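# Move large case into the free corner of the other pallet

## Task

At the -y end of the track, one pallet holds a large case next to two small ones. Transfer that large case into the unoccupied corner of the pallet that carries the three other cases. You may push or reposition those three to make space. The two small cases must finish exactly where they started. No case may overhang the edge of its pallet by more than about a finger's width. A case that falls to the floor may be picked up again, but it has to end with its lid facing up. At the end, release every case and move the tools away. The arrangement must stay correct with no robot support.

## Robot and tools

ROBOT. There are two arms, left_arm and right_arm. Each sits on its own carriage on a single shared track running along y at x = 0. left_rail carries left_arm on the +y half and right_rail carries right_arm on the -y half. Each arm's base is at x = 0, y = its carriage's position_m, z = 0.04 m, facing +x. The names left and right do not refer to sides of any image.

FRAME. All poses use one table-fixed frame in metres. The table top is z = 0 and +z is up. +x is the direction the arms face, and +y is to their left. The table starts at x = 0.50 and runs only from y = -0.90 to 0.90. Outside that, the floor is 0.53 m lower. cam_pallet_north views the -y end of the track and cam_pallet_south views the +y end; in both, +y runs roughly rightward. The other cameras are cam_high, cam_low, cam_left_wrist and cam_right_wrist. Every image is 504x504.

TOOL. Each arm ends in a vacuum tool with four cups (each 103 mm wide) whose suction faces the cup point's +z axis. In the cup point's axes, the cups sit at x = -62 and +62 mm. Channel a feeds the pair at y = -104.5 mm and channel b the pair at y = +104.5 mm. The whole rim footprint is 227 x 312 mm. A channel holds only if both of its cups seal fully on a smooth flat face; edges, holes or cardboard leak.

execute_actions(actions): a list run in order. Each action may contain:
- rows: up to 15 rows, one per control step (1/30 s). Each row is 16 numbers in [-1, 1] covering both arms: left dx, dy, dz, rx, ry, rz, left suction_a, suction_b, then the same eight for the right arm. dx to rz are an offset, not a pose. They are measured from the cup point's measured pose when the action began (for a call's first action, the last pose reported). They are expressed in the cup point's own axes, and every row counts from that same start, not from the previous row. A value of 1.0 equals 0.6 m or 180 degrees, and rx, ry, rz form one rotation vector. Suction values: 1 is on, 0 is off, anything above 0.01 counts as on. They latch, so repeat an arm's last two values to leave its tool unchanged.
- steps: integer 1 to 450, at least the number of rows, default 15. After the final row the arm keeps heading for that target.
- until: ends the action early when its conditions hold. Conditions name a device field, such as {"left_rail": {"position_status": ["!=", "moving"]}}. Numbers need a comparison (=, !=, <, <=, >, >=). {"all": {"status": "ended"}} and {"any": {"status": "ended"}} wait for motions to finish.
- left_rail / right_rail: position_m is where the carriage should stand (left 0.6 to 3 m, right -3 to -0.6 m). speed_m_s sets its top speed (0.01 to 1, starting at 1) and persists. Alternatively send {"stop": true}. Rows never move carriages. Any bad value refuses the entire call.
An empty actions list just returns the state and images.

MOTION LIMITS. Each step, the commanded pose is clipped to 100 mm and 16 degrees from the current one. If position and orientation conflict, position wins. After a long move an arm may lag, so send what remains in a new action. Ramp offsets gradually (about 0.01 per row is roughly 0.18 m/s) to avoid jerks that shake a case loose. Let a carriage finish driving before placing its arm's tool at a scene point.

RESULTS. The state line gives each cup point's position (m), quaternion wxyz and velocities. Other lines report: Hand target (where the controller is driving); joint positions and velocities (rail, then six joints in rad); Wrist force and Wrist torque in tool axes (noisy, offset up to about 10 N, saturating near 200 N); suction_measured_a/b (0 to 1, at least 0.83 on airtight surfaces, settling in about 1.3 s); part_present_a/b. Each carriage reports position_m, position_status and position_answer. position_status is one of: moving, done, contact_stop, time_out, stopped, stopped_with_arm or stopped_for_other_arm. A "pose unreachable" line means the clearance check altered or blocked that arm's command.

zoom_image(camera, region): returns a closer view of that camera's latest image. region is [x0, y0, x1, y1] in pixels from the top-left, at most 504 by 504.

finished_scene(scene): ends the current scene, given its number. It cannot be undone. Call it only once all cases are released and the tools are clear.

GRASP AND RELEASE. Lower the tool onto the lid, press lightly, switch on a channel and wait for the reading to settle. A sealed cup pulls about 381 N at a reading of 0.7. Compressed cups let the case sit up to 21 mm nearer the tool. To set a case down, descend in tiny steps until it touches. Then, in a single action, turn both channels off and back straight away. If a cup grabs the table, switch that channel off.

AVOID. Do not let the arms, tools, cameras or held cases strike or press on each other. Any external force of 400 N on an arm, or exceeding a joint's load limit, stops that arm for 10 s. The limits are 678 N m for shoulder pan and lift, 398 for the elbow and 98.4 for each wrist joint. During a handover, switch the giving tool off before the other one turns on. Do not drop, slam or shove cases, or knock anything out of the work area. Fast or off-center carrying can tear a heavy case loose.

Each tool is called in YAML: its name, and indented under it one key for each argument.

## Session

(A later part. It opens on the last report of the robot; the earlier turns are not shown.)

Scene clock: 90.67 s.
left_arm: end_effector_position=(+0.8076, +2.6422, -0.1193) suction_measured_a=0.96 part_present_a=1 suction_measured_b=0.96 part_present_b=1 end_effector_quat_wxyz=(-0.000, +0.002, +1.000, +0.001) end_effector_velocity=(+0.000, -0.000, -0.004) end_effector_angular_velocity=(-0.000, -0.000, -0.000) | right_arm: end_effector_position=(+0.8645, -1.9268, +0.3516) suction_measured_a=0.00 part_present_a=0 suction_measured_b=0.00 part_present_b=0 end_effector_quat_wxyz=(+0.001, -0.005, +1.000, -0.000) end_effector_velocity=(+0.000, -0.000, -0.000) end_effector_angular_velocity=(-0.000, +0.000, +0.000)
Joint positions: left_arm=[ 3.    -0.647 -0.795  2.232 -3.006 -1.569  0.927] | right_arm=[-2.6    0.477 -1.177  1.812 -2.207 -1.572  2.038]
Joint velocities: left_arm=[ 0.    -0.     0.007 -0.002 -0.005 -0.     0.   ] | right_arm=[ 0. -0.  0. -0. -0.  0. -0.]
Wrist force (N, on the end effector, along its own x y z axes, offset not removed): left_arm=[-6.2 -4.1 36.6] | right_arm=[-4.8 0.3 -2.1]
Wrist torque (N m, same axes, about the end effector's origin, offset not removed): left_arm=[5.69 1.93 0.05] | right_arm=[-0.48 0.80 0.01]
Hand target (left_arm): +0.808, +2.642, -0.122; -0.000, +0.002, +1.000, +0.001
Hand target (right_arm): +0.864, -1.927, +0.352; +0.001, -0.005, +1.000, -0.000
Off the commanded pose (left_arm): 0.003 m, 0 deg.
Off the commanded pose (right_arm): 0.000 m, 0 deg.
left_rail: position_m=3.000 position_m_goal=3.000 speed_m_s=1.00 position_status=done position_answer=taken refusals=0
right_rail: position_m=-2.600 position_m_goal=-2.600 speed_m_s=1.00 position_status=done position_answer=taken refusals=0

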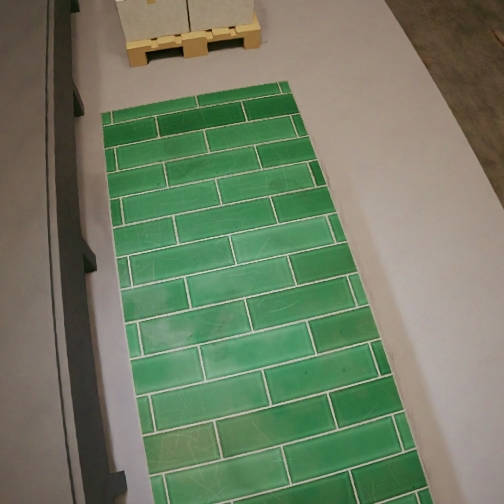

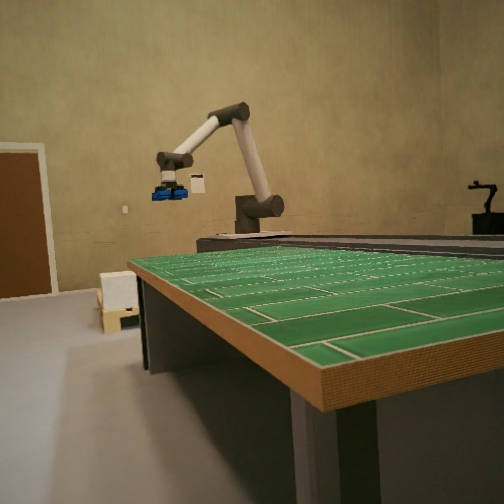

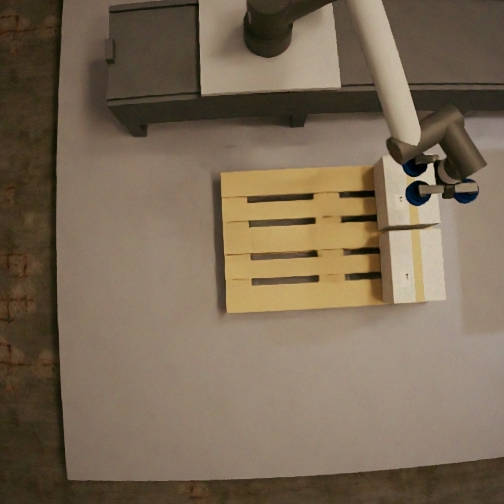

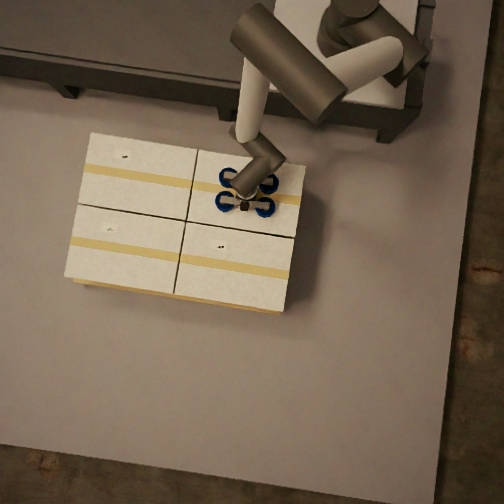

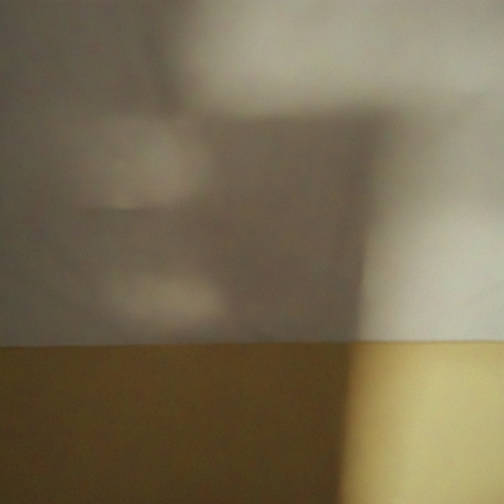

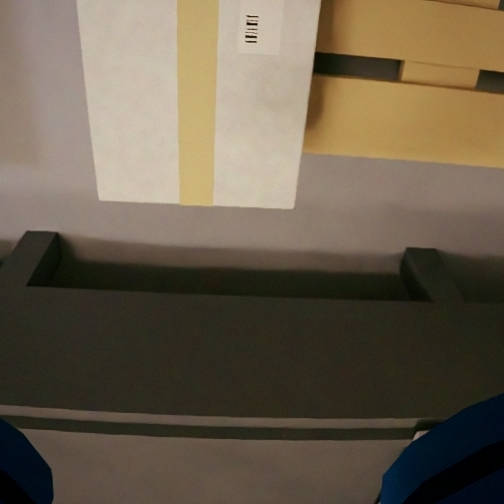

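execute_actions:
  actions: []

Scene clock: 90.93 s.
left_arm: end_effector_position=(+0.8079, +2.6420, -0.1213) suction_measured_a=0.96 part_present_a=1 suction_measured_b=0.96 part_present_b=1 end_effector_quat_wxyz=(+0.000, +0.002, +1.000, +0.001) end_effector_velocity=(-0.000, +0.000, -0.002) end_effector_angular_velocity=(+0.000, +0.001, +0.000) | right_arm: end_effector_position=(+0.8645, -1.9268, +0.3516) suction_measured_a=0.00 part_present_a=0 suction_measured_b=0.00 part_present_b=0 end_effector_quat_wxyz=(+0.001, -0.005, +1.000, -0.000) end_effector_velocity=(+0.000, +0.000, -0.000) end_effector_angular_velocity=(-0.000, +0.000, -0.000)
Joint positions: left_arm=[ 3.    -0.647 -0.791  2.231 -3.009 -1.569  0.927] | right_arm=[-2.6    0.477 -1.177  1.812 -2.207 -1.572  2.038]
Joint velocities: left_arm=[ 0.     0.     0.002 -0.    -0.001 -0.     0.   ] | right_arm=[ 0.  0.  0. -0.  0.  0.  0.]
Wrist force (N, on the end effector, along its own x y z axes, offset not removed): left_arm=[18.6 48.3 -125.3] | right_arm=[-6.2 6.5 -0.2]
Wrist torque (N m, same axes, about the end effector's origin, offset not removed): left_arm=[26.47 -1.52 4.83] | right_arm=[0.27 0.95 0.21]
Hand target (left_arm): +0.808, +2.642, -0.122; -0.000, +0.002, +1.000, +0.001
Hand target (right_arm): +0.864, -1.927, +0.352; +0.001, -0.005, +1.000, -0.000
Off the commanded pose (left_arm): 0.001 m, 0 deg.
Off the commanded pose (right_arm): 0.000 m, 0 deg.
left_rail: position_m=3.000 position_m_goal=3.000 speed_m_s=1.00 position_status=done position_answer=taken refusals=0
right_rail: position_m=-2.600 position_m_goal=-2.600 speed_m_s=1.00 position_status=done position_answer=taken refusals=0

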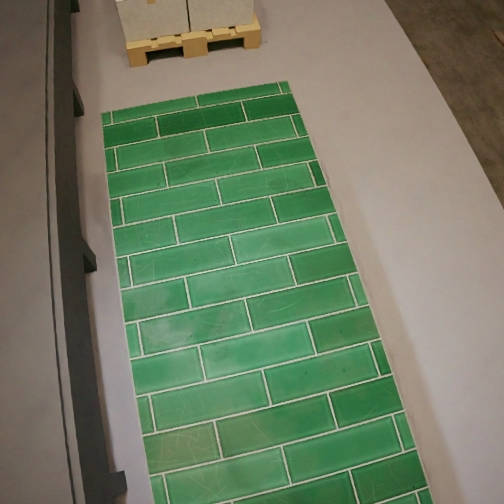

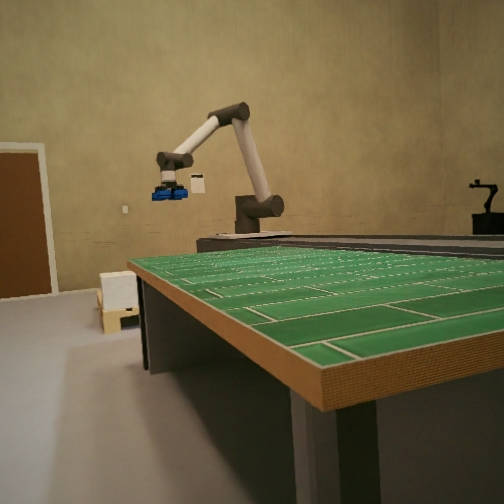

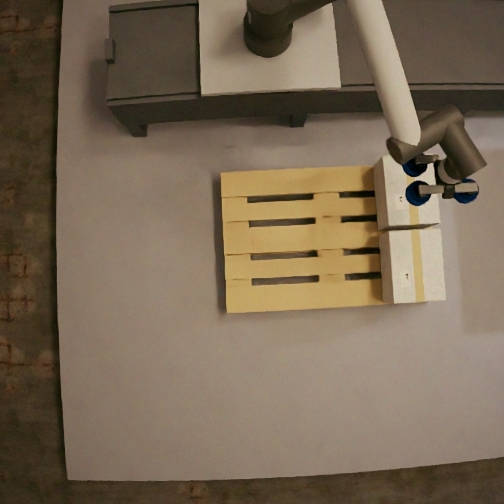

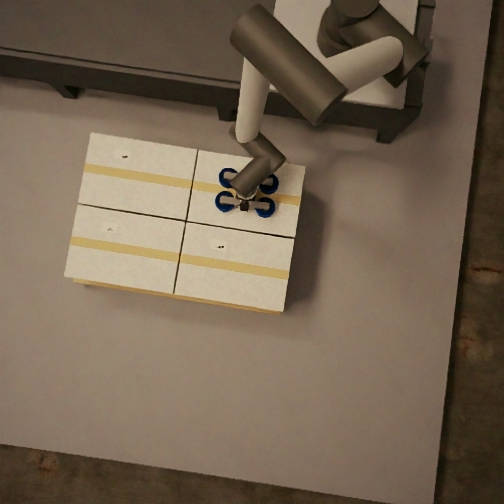

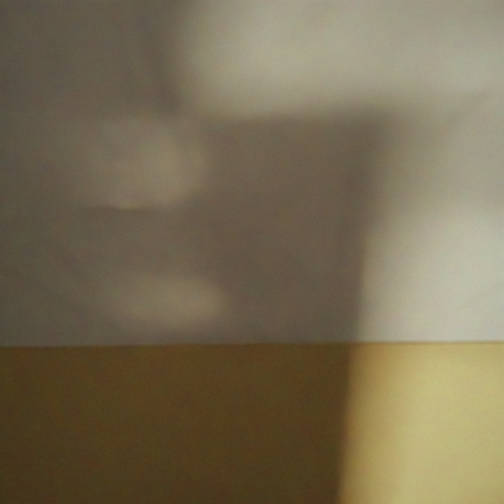

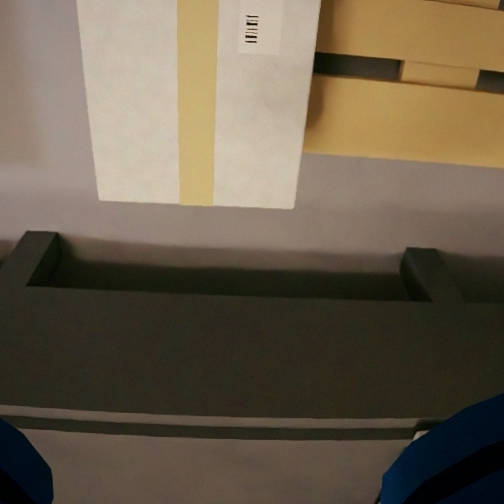

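execute_actions:
  actions:
    - {"rows": [[0,0,-0.0083,0,0,0,0,0, 0,0,0,0,0,0,0,0],[0,0,-0.0233,0,0,0,0,0, 0,0,0,0,0,0,0,0],[0,0,-0.0433,0,0,0,0,0, 0,0,0,0,0,0,0,0],[0,0,-0.0667,0,0,0,0,0, 0,0,0,0,0,0,0,0],[0,0,-0.0917,0,0,0,0,0, 0,0,0,0,0,0,0,0],[0,0,-0.1167,0,0,0,0,0, 0,0,0,0,0,0,0,0],[0,0,-0.1417,0,0,0,0,0, 0,0,0,0,0,0,0,0],[0,0,-0.165,0,0,0,0,0, 0,0,0,0,0,0,0,0],[0,0,-0.1867,0,0,0,0,0, 0,0,0,0,0,0,0,0],[0,0,-0.205,0,0,0,0,0, 0,0,0,0,0,0,0,0],[0,0,-0.22,0,0,0,0,0, 0,0,0,0,0,0,0,0],[0,0,-0.23,0,0,0,0,0, 0,0,0,0,0,0,0,0],[0,0,-0.2333,0,0,0,0,0, 0,0,0,0,0,0,0,0]], "steps": 13}

Scene clock: 101.43 s.
left_arm: end_effector_position=(+0.8110, +2.6397, -0.1108) suction_measured_a=0.00 part_present_a=0 suction_measured_b=0.00 part_present_b=0 end_effector_quat_wxyz=(+0.008, +0.002, +1.000, -0.005) end_effector_velocity=(-0.000, +0.000, -0.000) end_effector_angular_velocity=(+0.000, +0.000, -0.000) | right_arm: end_effector_position=(+0.8645, -1.9268, +0.3516) suction_measured_a=0.00 part_present_a=0 suction_measured_b=0.00 part_present_b=0 end_effector_quat_wxyz=(+0.001, -0.005, +1.000, -0.000) end_effector_velocity=(-0.000, +0.000, +0.000) end_effector_angular_velocity=(+0.000, -0.000, -0.000)
Joint positions: left_arm=[ 3.    -0.647 -0.802  2.235 -3.023 -1.57   0.927] | right_arm=[-2.6    0.477 -1.177  1.812 -2.207 -1.572  2.038]
Joint velocities: left_arm=[ 0.  0.  0. -0.  0. -0.  0.] | right_arm=[ 0.  0. -0.  0. -0. -0.  0.]
Wrist force (N, on the end effector, along its own x y z axes, offset not removed): left_arm=[67.9 45.9 -196.6] | right_arm=[-1.3 4.6 -4.6]
Wrist torque (N m, same axes, about the end effector's origin, offset not removed): left_arm=[-0.62 0.28 0.29] | right_arm=[0.02 0.36 0.03]
Hand target (left_arm): +0.811, +2.640, -0.112; +0.008, +0.002, +1.000, -0.005
Hand target (right_arm): +0.864, -1.927, +0.352; +0.001, -0.005, +1.000, -0.000
Off the commanded pose (left_arm): 0.129 m, 1 deg.
Off the commanded pose (right_arm): 0.000 m, 0 deg.
FORCE FAULT: contact force on the left arm reached its limit, and that arm stopped for 10 seconds. The contact can be on any part of that arm, not only on its tool. That arm's remaining commands of this call were not run. That arm holds still and accepts commands again. Move the arm away from the contact; if what it grips holds it there, let go first. Pushing or pulling that hard again can fault the arm again.
left_rail: position_m=3.000 position_m_goal=3.000 speed_m_s=1.00 position_status=done position_answer=taken refusals=0
right_rail: position_m=-2.600 position_m_goal=-2.600 speed_m_s=1.00 position_status=done position_answer=taken refusals=0

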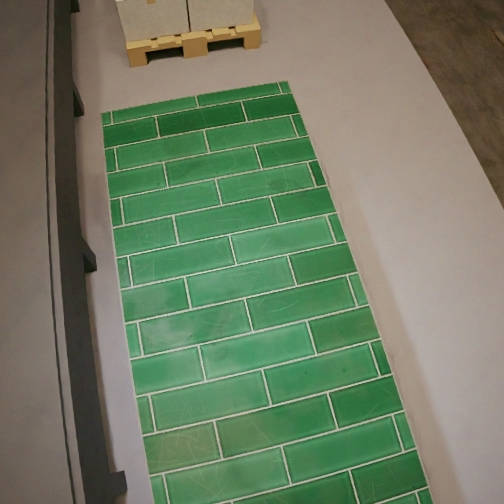

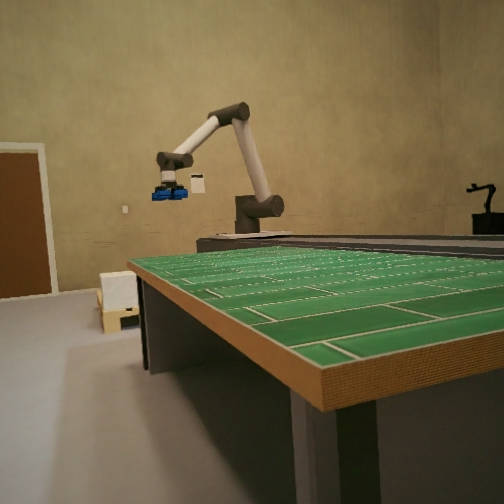

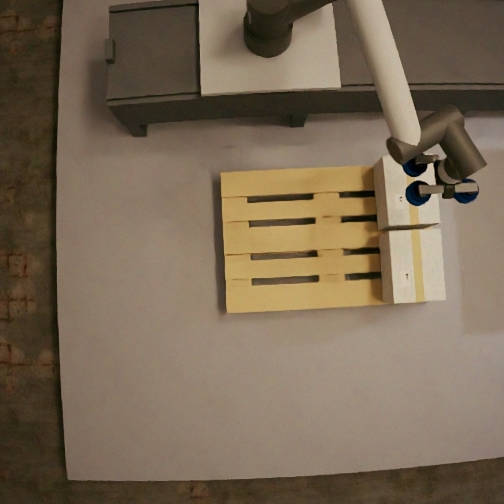

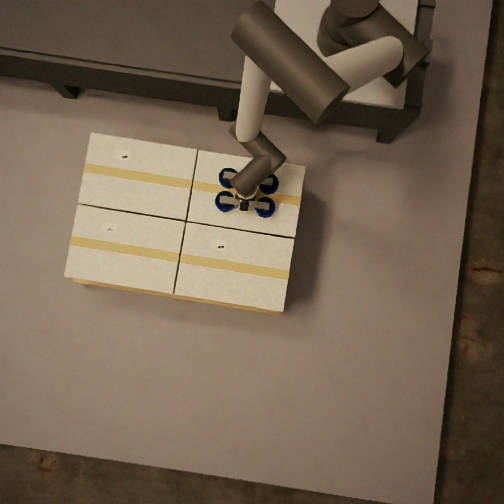

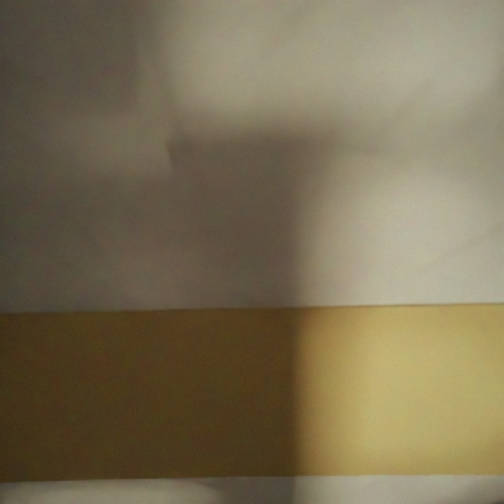

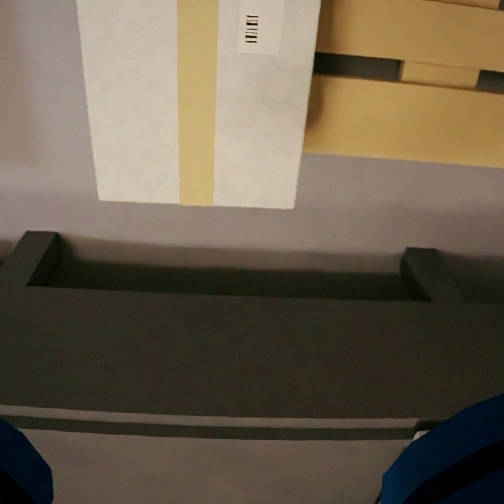

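execute_actions:
  actions:
    - {"rows": [[0,0,-0.012,0,0,0,0,0, 0,0,0,0,0,0,0,0],[0,0,-0.028,0,0,0,0,0, 0,0,0,0,0,0,0,0],[0,0,-0.048,0,0,0,0,0, 0,0,0,0,0,0,0,0],[0,0,-0.07,0,0,0,0,0, 0,0,0,0,0,0,0,0],[0,0,-0.094,0,0,0,0,0, 0,0,0,0,0,0,0,0],[0,0,-0.118,0,0,0,0,0, 0,0,0,0,0,0,0,0],[0,0,-0.142,0,0,0,0,0, 0,0,0,0,0,0,0,0],[0,0,-0.164,0,0,0,0,0, 0,0,0,0,0,0,0,0],[0,0,-0.184,0,0,0,0,0, 0,0,0,0,0,0,0,0],[0,0,-0.2,0,0,0,0,0, 0,0,0,0,0,0,0,0],[0,0,-0.212,0,0,0,0,0, 0,0,0,0,0,0,0,0],[0,0,-0.22,0,0,0,0,0, 0,0,0,0,0,0,0,0]], "steps": 12}

Scene clock: 102.33 s.
left_arm: end_effector_position=(+0.8096, +2.6408, -0.0217) suction_measured_a=0.00 part_present_a=0 suction_measured_b=0.00 part_present_b=0 end_effector_quat_wxyz=(+0.009, +0.002, +1.000, -0.006) end_effector_velocity=(-0.003, +0.002, +0.333) end_effector_angular_velocity=(-0.010, -0.013, -0.000) | right_arm: end_effector_position=(+0.8645, -1.9268, +0.3516) suction_measured_a=0.00 part_present_a=0 suction_measured_b=0.00 part_present_b=0 end_effector_quat_wxyz=(+0.001, -0.005, +1.000, -0.000) end_effector_velocity=(+0.000, -0.000, -0.000) end_effector_angular_velocity=(-0.000, +0.000, +0.000)
Joint positions: left_arm=[ 3.    -0.647 -0.932  2.249 -2.909 -1.57   0.927] | right_arm=[-2.6    0.477 -1.177  1.812 -2.207 -1.572  2.038]
Joint velocities: left_arm=[ 0.    -0.    -0.479  0.021  0.441  0.     0.   ] | right_arm=[ 0. -0.  0. -0.  0.  0. -0.]
Wrist force (N, on the end effector, along its own x y z axes, offset not removed): left_arm=[-8.6 -1.8 -5.3] | right_arm=[3.9 -1.3 -0.1]
Wrist torque (N m, same axes, about the end effector's origin, offset not removed): left_arm=[-0.23 1.95 0.11] | right_arm=[-0.77 -0.49 -0.08]
Hand target (left_arm): +0.809, +2.642, +0.018; +0.009, +0.002, +1.000, -0.006
Hand target (right_arm): +0.864, -1.927, +0.352; +0.001, -0.005, +1.000, -0.000
Off the commanded pose (left_arm): 0.043 m, 0 deg.
Off the commanded pose (right_arm): 0.000 m, 0 deg.
left_rail: position_m=3.000 position_m_goal=3.000 speed_m_s=1.00 position_status=done position_answer=taken refusals=0
right_rail: position_m=-2.600 position_m_goal=-2.600 speed_m_s=1.00 position_status=done position_answer=taken refusals=0

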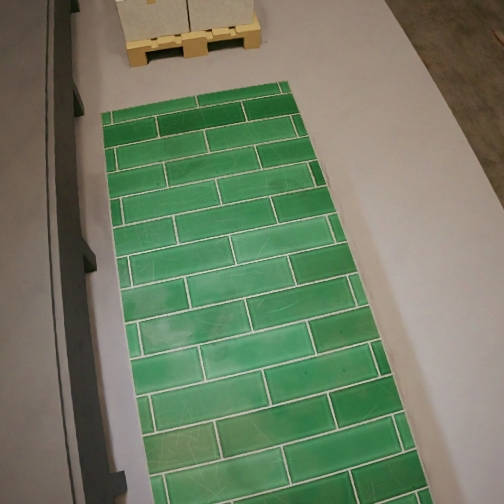

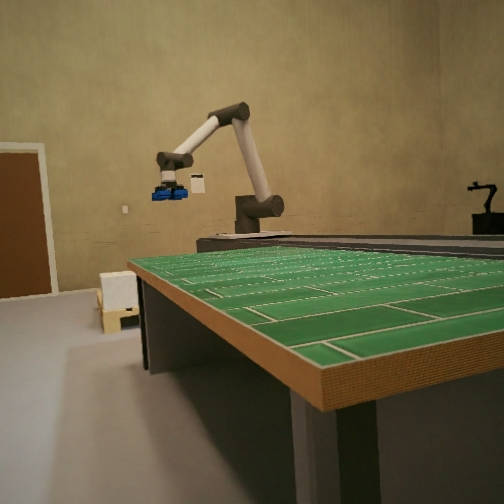

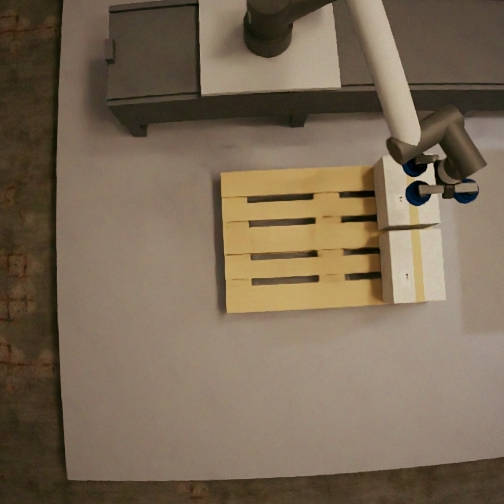

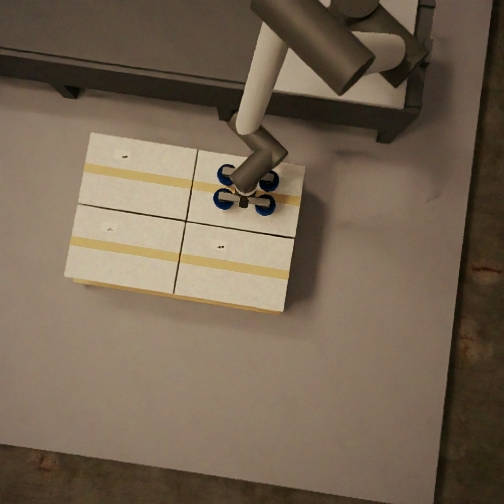

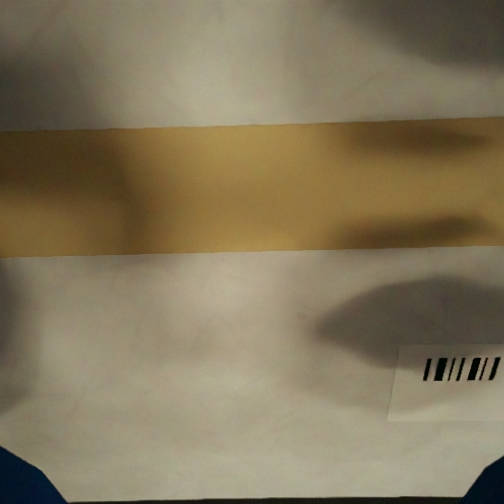

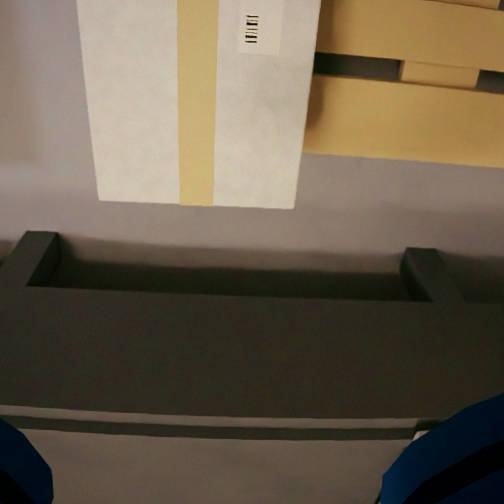

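execute_actions:
  actions:
    - {"left_rail": {"position_m": 1.65}, "right_rail": {"position_m": -1.65}, "steps": 1}

Scene clock: 102.63 s.
left_arm: end_effector_position=(+0.8087, +2.6415, +0.0168) suction_measured_a=0.00 part_present_a=0 suction_measured_b=0.00 part_present_b=0 end_effector_quat_wxyz=(+0.009, +0.002, +1.000, -0.006) end_effector_velocity=(-0.001, +0.001, +0.017) end_effector_angular_velocity=(+0.001, +0.001, +0.000) | right_arm: end_effector_position=(+0.8645, -1.9268, +0.3516) suction_measured_a=0.00 part_present_a=0 suction_measured_b=0.00 part_present_b=0 end_effector_quat_wxyz=(+0.001, -0.005, +1.000, -0.000) end_effector_velocity=(+0.000, -0.000, -0.000) end_effector_angular_velocity=(+0.000, +0.000, -0.000)
Joint positions: left_arm=[ 3.    -0.647 -0.988  2.25  -2.855 -1.569  0.927] | right_arm=[-2.6    0.477 -1.177  1.812 -2.207 -1.572  2.038]
Joint velocities: left_arm=[ 0.     0.    -0.024  0.001  0.025  0.     0.   ] | right_arm=[ 0. -0.  0.  0.  0.  0.  0.]
Wrist force (N, on the end effector, along its own x y z axes, offset not removed): left_arm=[-2.9 -1.9 -3.9] | right_arm=[0.6 3.2 3.8]
Wrist torque (N m, same axes, about the end effector's origin, offset not removed): left_arm=[-0.23 1.14 0.05] | right_arm=[0.06 0.21 0.21]
Hand target (left_arm): +0.809, +2.639, +0.021; +0.008, +0.002, +1.000, -0.005
Hand target (right_arm): +0.864, -1.925, +0.352; +0.001, -0.005, +1.000, -0.000
Off the commanded pose (left_arm): 0.004 m, 0 deg.
Off the commanded pose (right_arm): 0.000 m, 0 deg.
left_rail: position_m=3.000 position_m_goal=1.650 speed_m_s=1.00 position_status=moving position_answer=taken refusals=0
right_rail: position_m=-2.600 position_m_goal=-1.650 speed_m_s=1.00 position_status=moving position_answer=taken refusals=0

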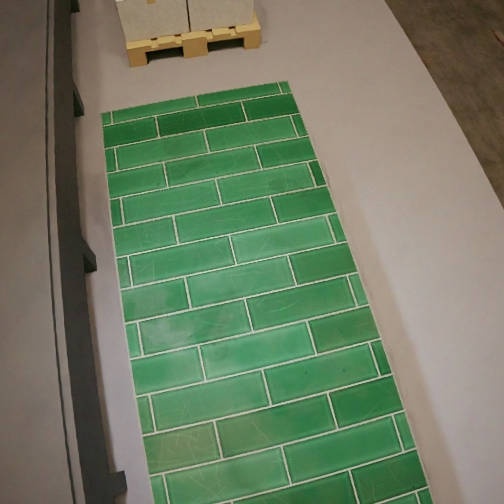

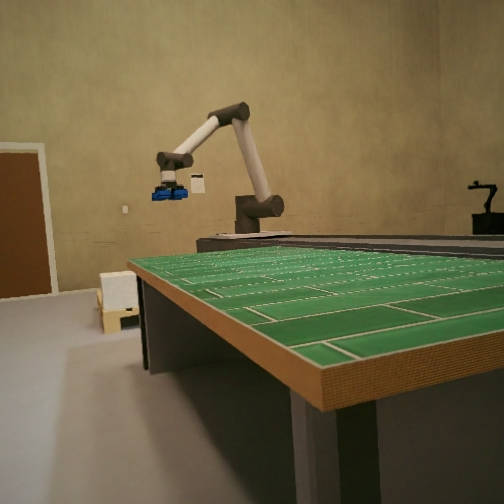

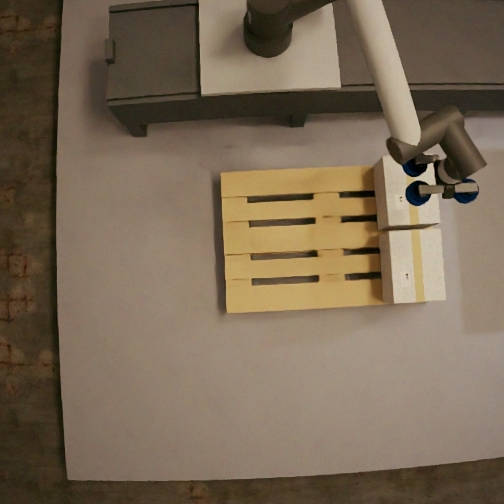

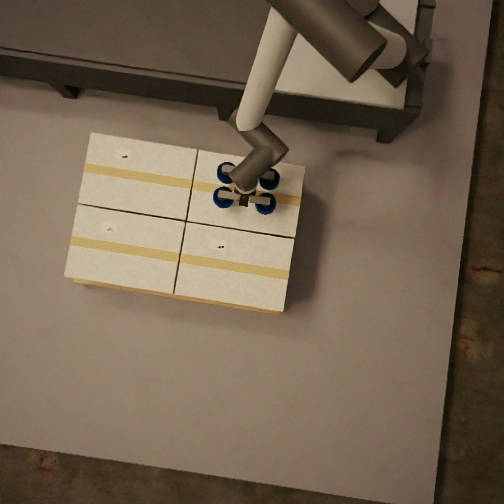

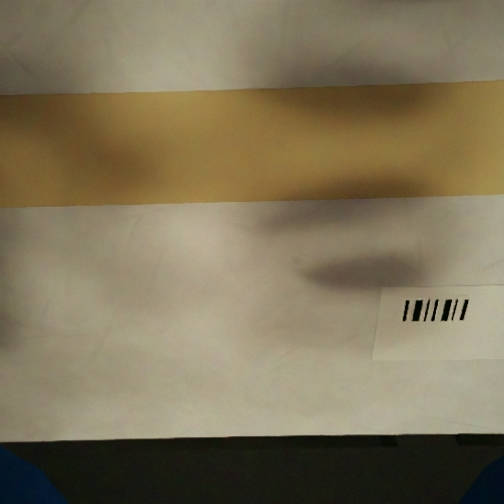

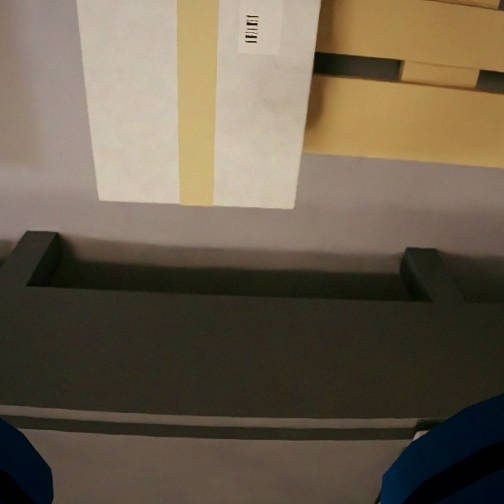

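execute_actions:
  actions: []

Scene clock: 104.27 s.
left_arm: end_effector_position=(+0.8087, +1.3432, +0.0213) suction_measured_a=0.00 part_present_a=0 suction_measured_b=0.00 part_present_b=0 end_effector_quat_wxyz=(+0.008, +0.002, +1.000, -0.005) end_effector_velocity=(-0.000, -0.460, +0.000) end_effector_angular_velocity=(+0.000, -0.000, -0.000) | right_arm: end_effector_position=(+0.8644, -0.9768, +0.3516) suction_measured_a=0.00 part_present_a=0 suction_measured_b=0.00 part_present_b=0 end_effector_quat_wxyz=(+0.001, -0.005, +1.000, -0.000) end_effector_velocity=(-0.000, +0.000, +0.000) end_effector_angular_velocity=(+0.000, -0.000, +0.000)
Joint positions: left_arm=[ 1.702 -0.647 -0.994  2.249 -2.845 -1.57   0.927] | right_arm=[-1.65   0.477 -1.177  1.812 -2.207 -1.572  2.038]
Joint velocities: left_arm=[-0.46 -0.    0.   -0.    0.    0.   -0.  ] | right_arm=[ 0.  0. -0.  0.  0. -0.  0.]
Wrist force (N, on the end effector, along its own x y z axes, offset not removed): left_arm=[-7.0 -3.5 -1.3] | right_arm=[2.4 -2.6 1.3]
Wrist torque (N m, same axes, about the end effector's origin, offset not removed): left_arm=[-0.35 1.71 0.08] | right_arm=[-0.91 0.00 -0.17]
Hand target (left_arm): +0.809, +1.319, +0.021; +0.008, +0.002, +1.000, -0.005
Hand target (right_arm): +0.864, -0.977, +0.352; +0.001, -0.005, +1.000, -0.000
Off the commanded pose (left_arm): 0.000 m, 0 deg.
Off the commanded pose (right_arm): 0.000 m, 0 deg.
left_rail: position_m=1.702 position_m_goal=1.650 speed_m_s=1.00 position_status=moving position_answer=taken refusals=0
right_rail: position_m=-1.650 position_m_goal=-1.650 speed_m_s=1.00 position_status=done position_answer=taken refusals=0

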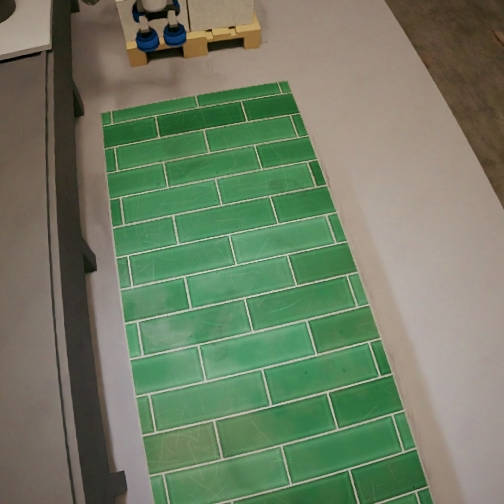

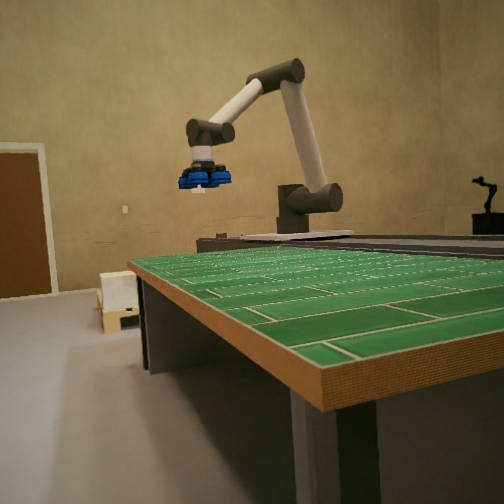

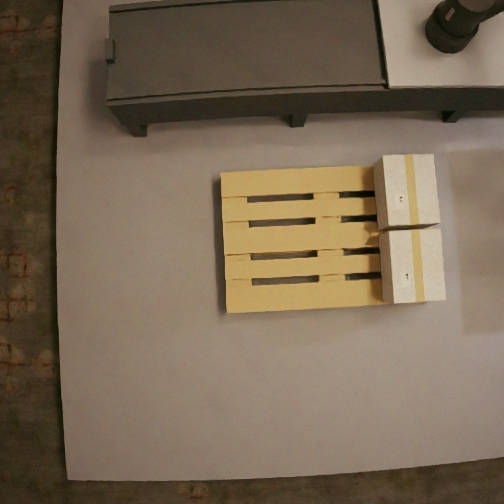

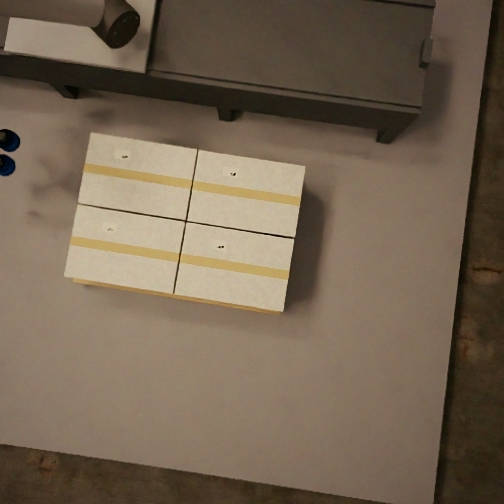

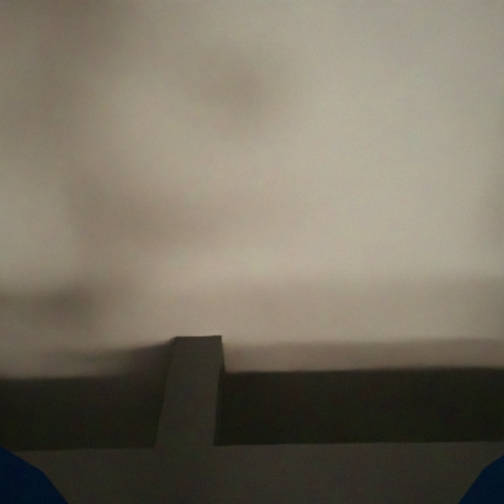

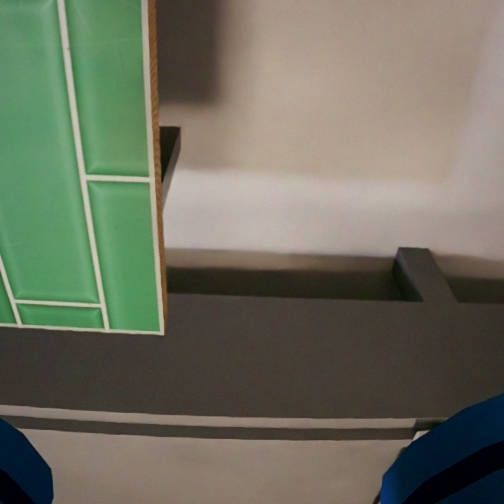

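Four cases are on the south pallet. Let me zoom to verify overhangs.

zoom_image:
  camera: "cam_pallet_south"
  region: [55, 115, 325, 325]

zoom_image:
  camera: "cam_pallet_north"
  region: [340, 135, 480, 320]

Region (55, 115, 325, 325) of cam_pallet_south's 504x504 image, scaled by 1.867, with more detail than that image has.

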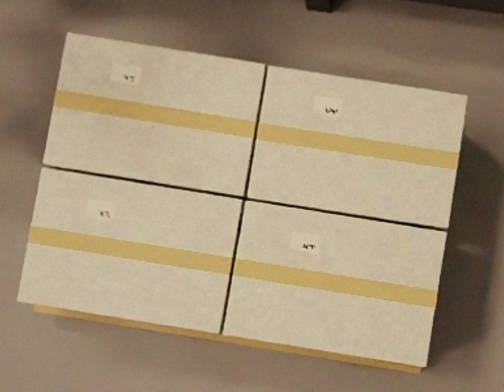

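Region (340, 135, 480, 320) of cam_pallet_north's 504x504 image, scaled by 2.724, with more detail than that image has; it fills the left 381 columns of this view, and the rest is white.

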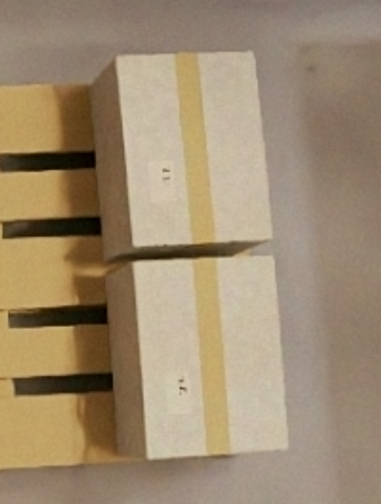

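execute_actions:
  actions: []

Scene clock: 104.97 s.
left_arm: end_effector_position=(+0.8087, +1.2910, +0.0213) suction_measured_a=0.00 part_present_a=0 suction_measured_b=0.00 part_present_b=0 end_effector_quat_wxyz=(+0.008, +0.002, +1.000, -0.005) end_effector_velocity=(+0.000, +0.000, -0.000) end_effector_angular_velocity=(+0.000, +0.000, +0.000) | right_arm: end_effector_position=(+0.8645, -0.9769, +0.3516) suction_measured_a=0.00 part_present_a=0 suction_measured_b=0.00 part_present_b=0 end_effector_quat_wxyz=(+0.001, -0.005, +1.000, -0.000) end_effector_velocity=(+0.000, -0.000, +0.000) end_effector_angular_velocity=(+0.000, -0.000, -0.000)
Joint positions: left_arm=[ 1.65  -0.647 -0.994  2.249 -2.845 -1.57   0.927] | right_arm=[-1.65   0.477 -1.177  1.812 -2.207 -1.572  2.038]
Joint velocities: left_arm=[ 0.  0.  0.  0. -0. -0. -0.] | right_arm=[ 0. -0. -0. -0.  0. -0. -0.]
Wrist force (N, on the end effector, along its own x y z axes, offset not removed): left_arm=[-7.2 -3.3 -2.1] | right_arm=[-0.7 1.5 2.0]
Wrist torque (N m, same axes, about the end effector's origin, offset not removed): left_arm=[-0.45 1.63 0.23] | right_arm=[-0.24 0.33 0.01]
Hand target (left_arm): +0.809, +1.291, +0.021; +0.008, +0.002, +1.000, -0.005
Hand target (right_arm): +0.864, -0.977, +0.352; +0.001, -0.005, +1.000, -0.000
Off the commanded pose (left_arm): 0.000 m, 0 deg.
Off the commanded pose (right_arm): 0.000 m, 0 deg.
left_rail: position_m=1.650 position_m_goal=1.650 speed_m_s=1.00 position_status=done position_answer=taken refusals=0
right_rail: position_m=-1.650 position_m_goal=-1.650 speed_m_s=1.00 position_status=done position_answer=taken refusals=0

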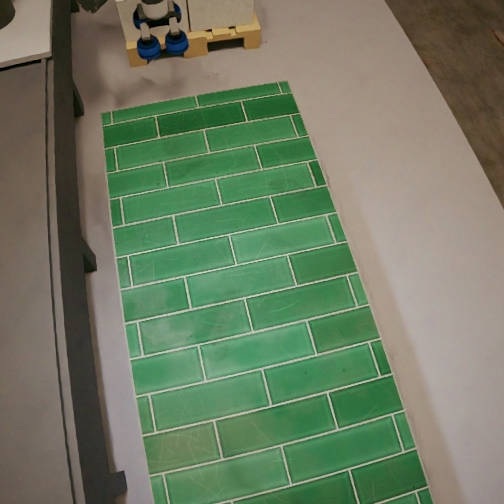

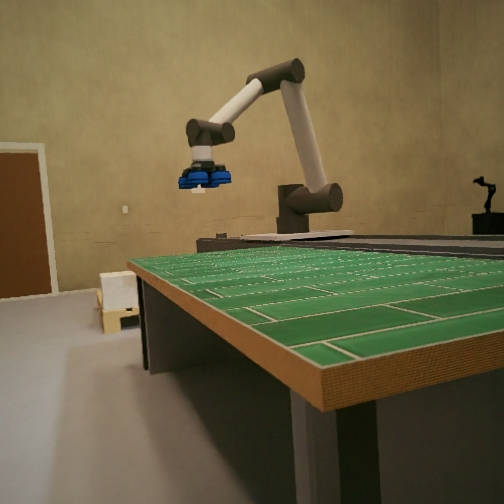

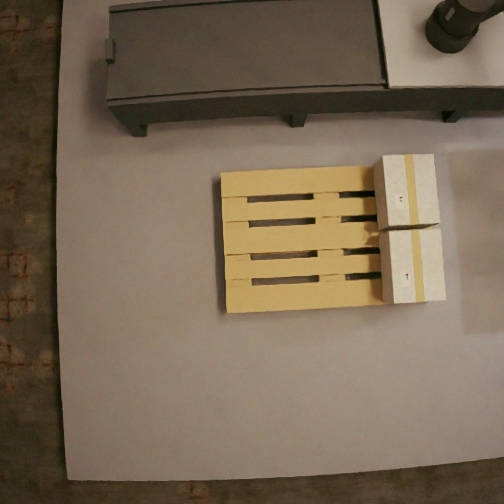

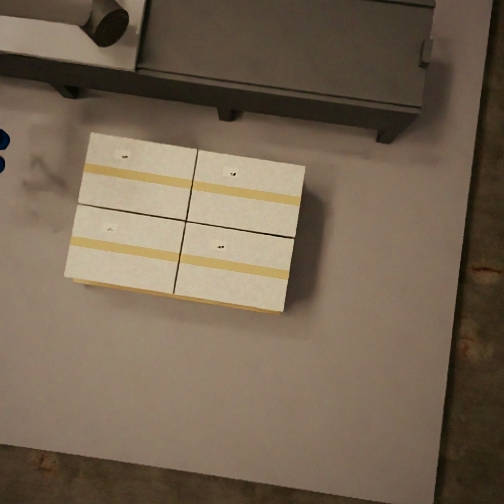

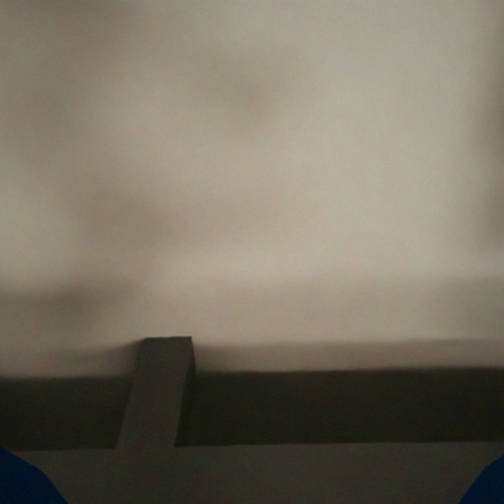

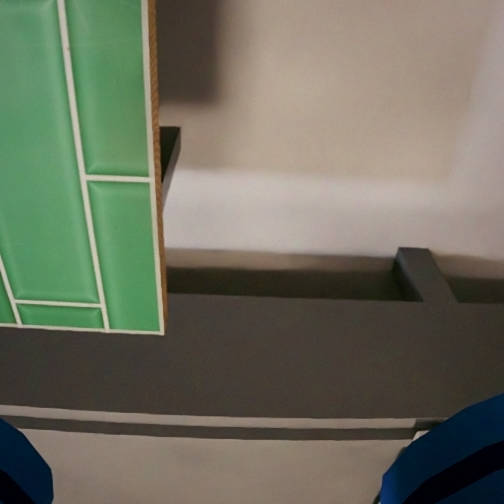

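finished_scene:
  scene: 1

The scene is finished: the task was done.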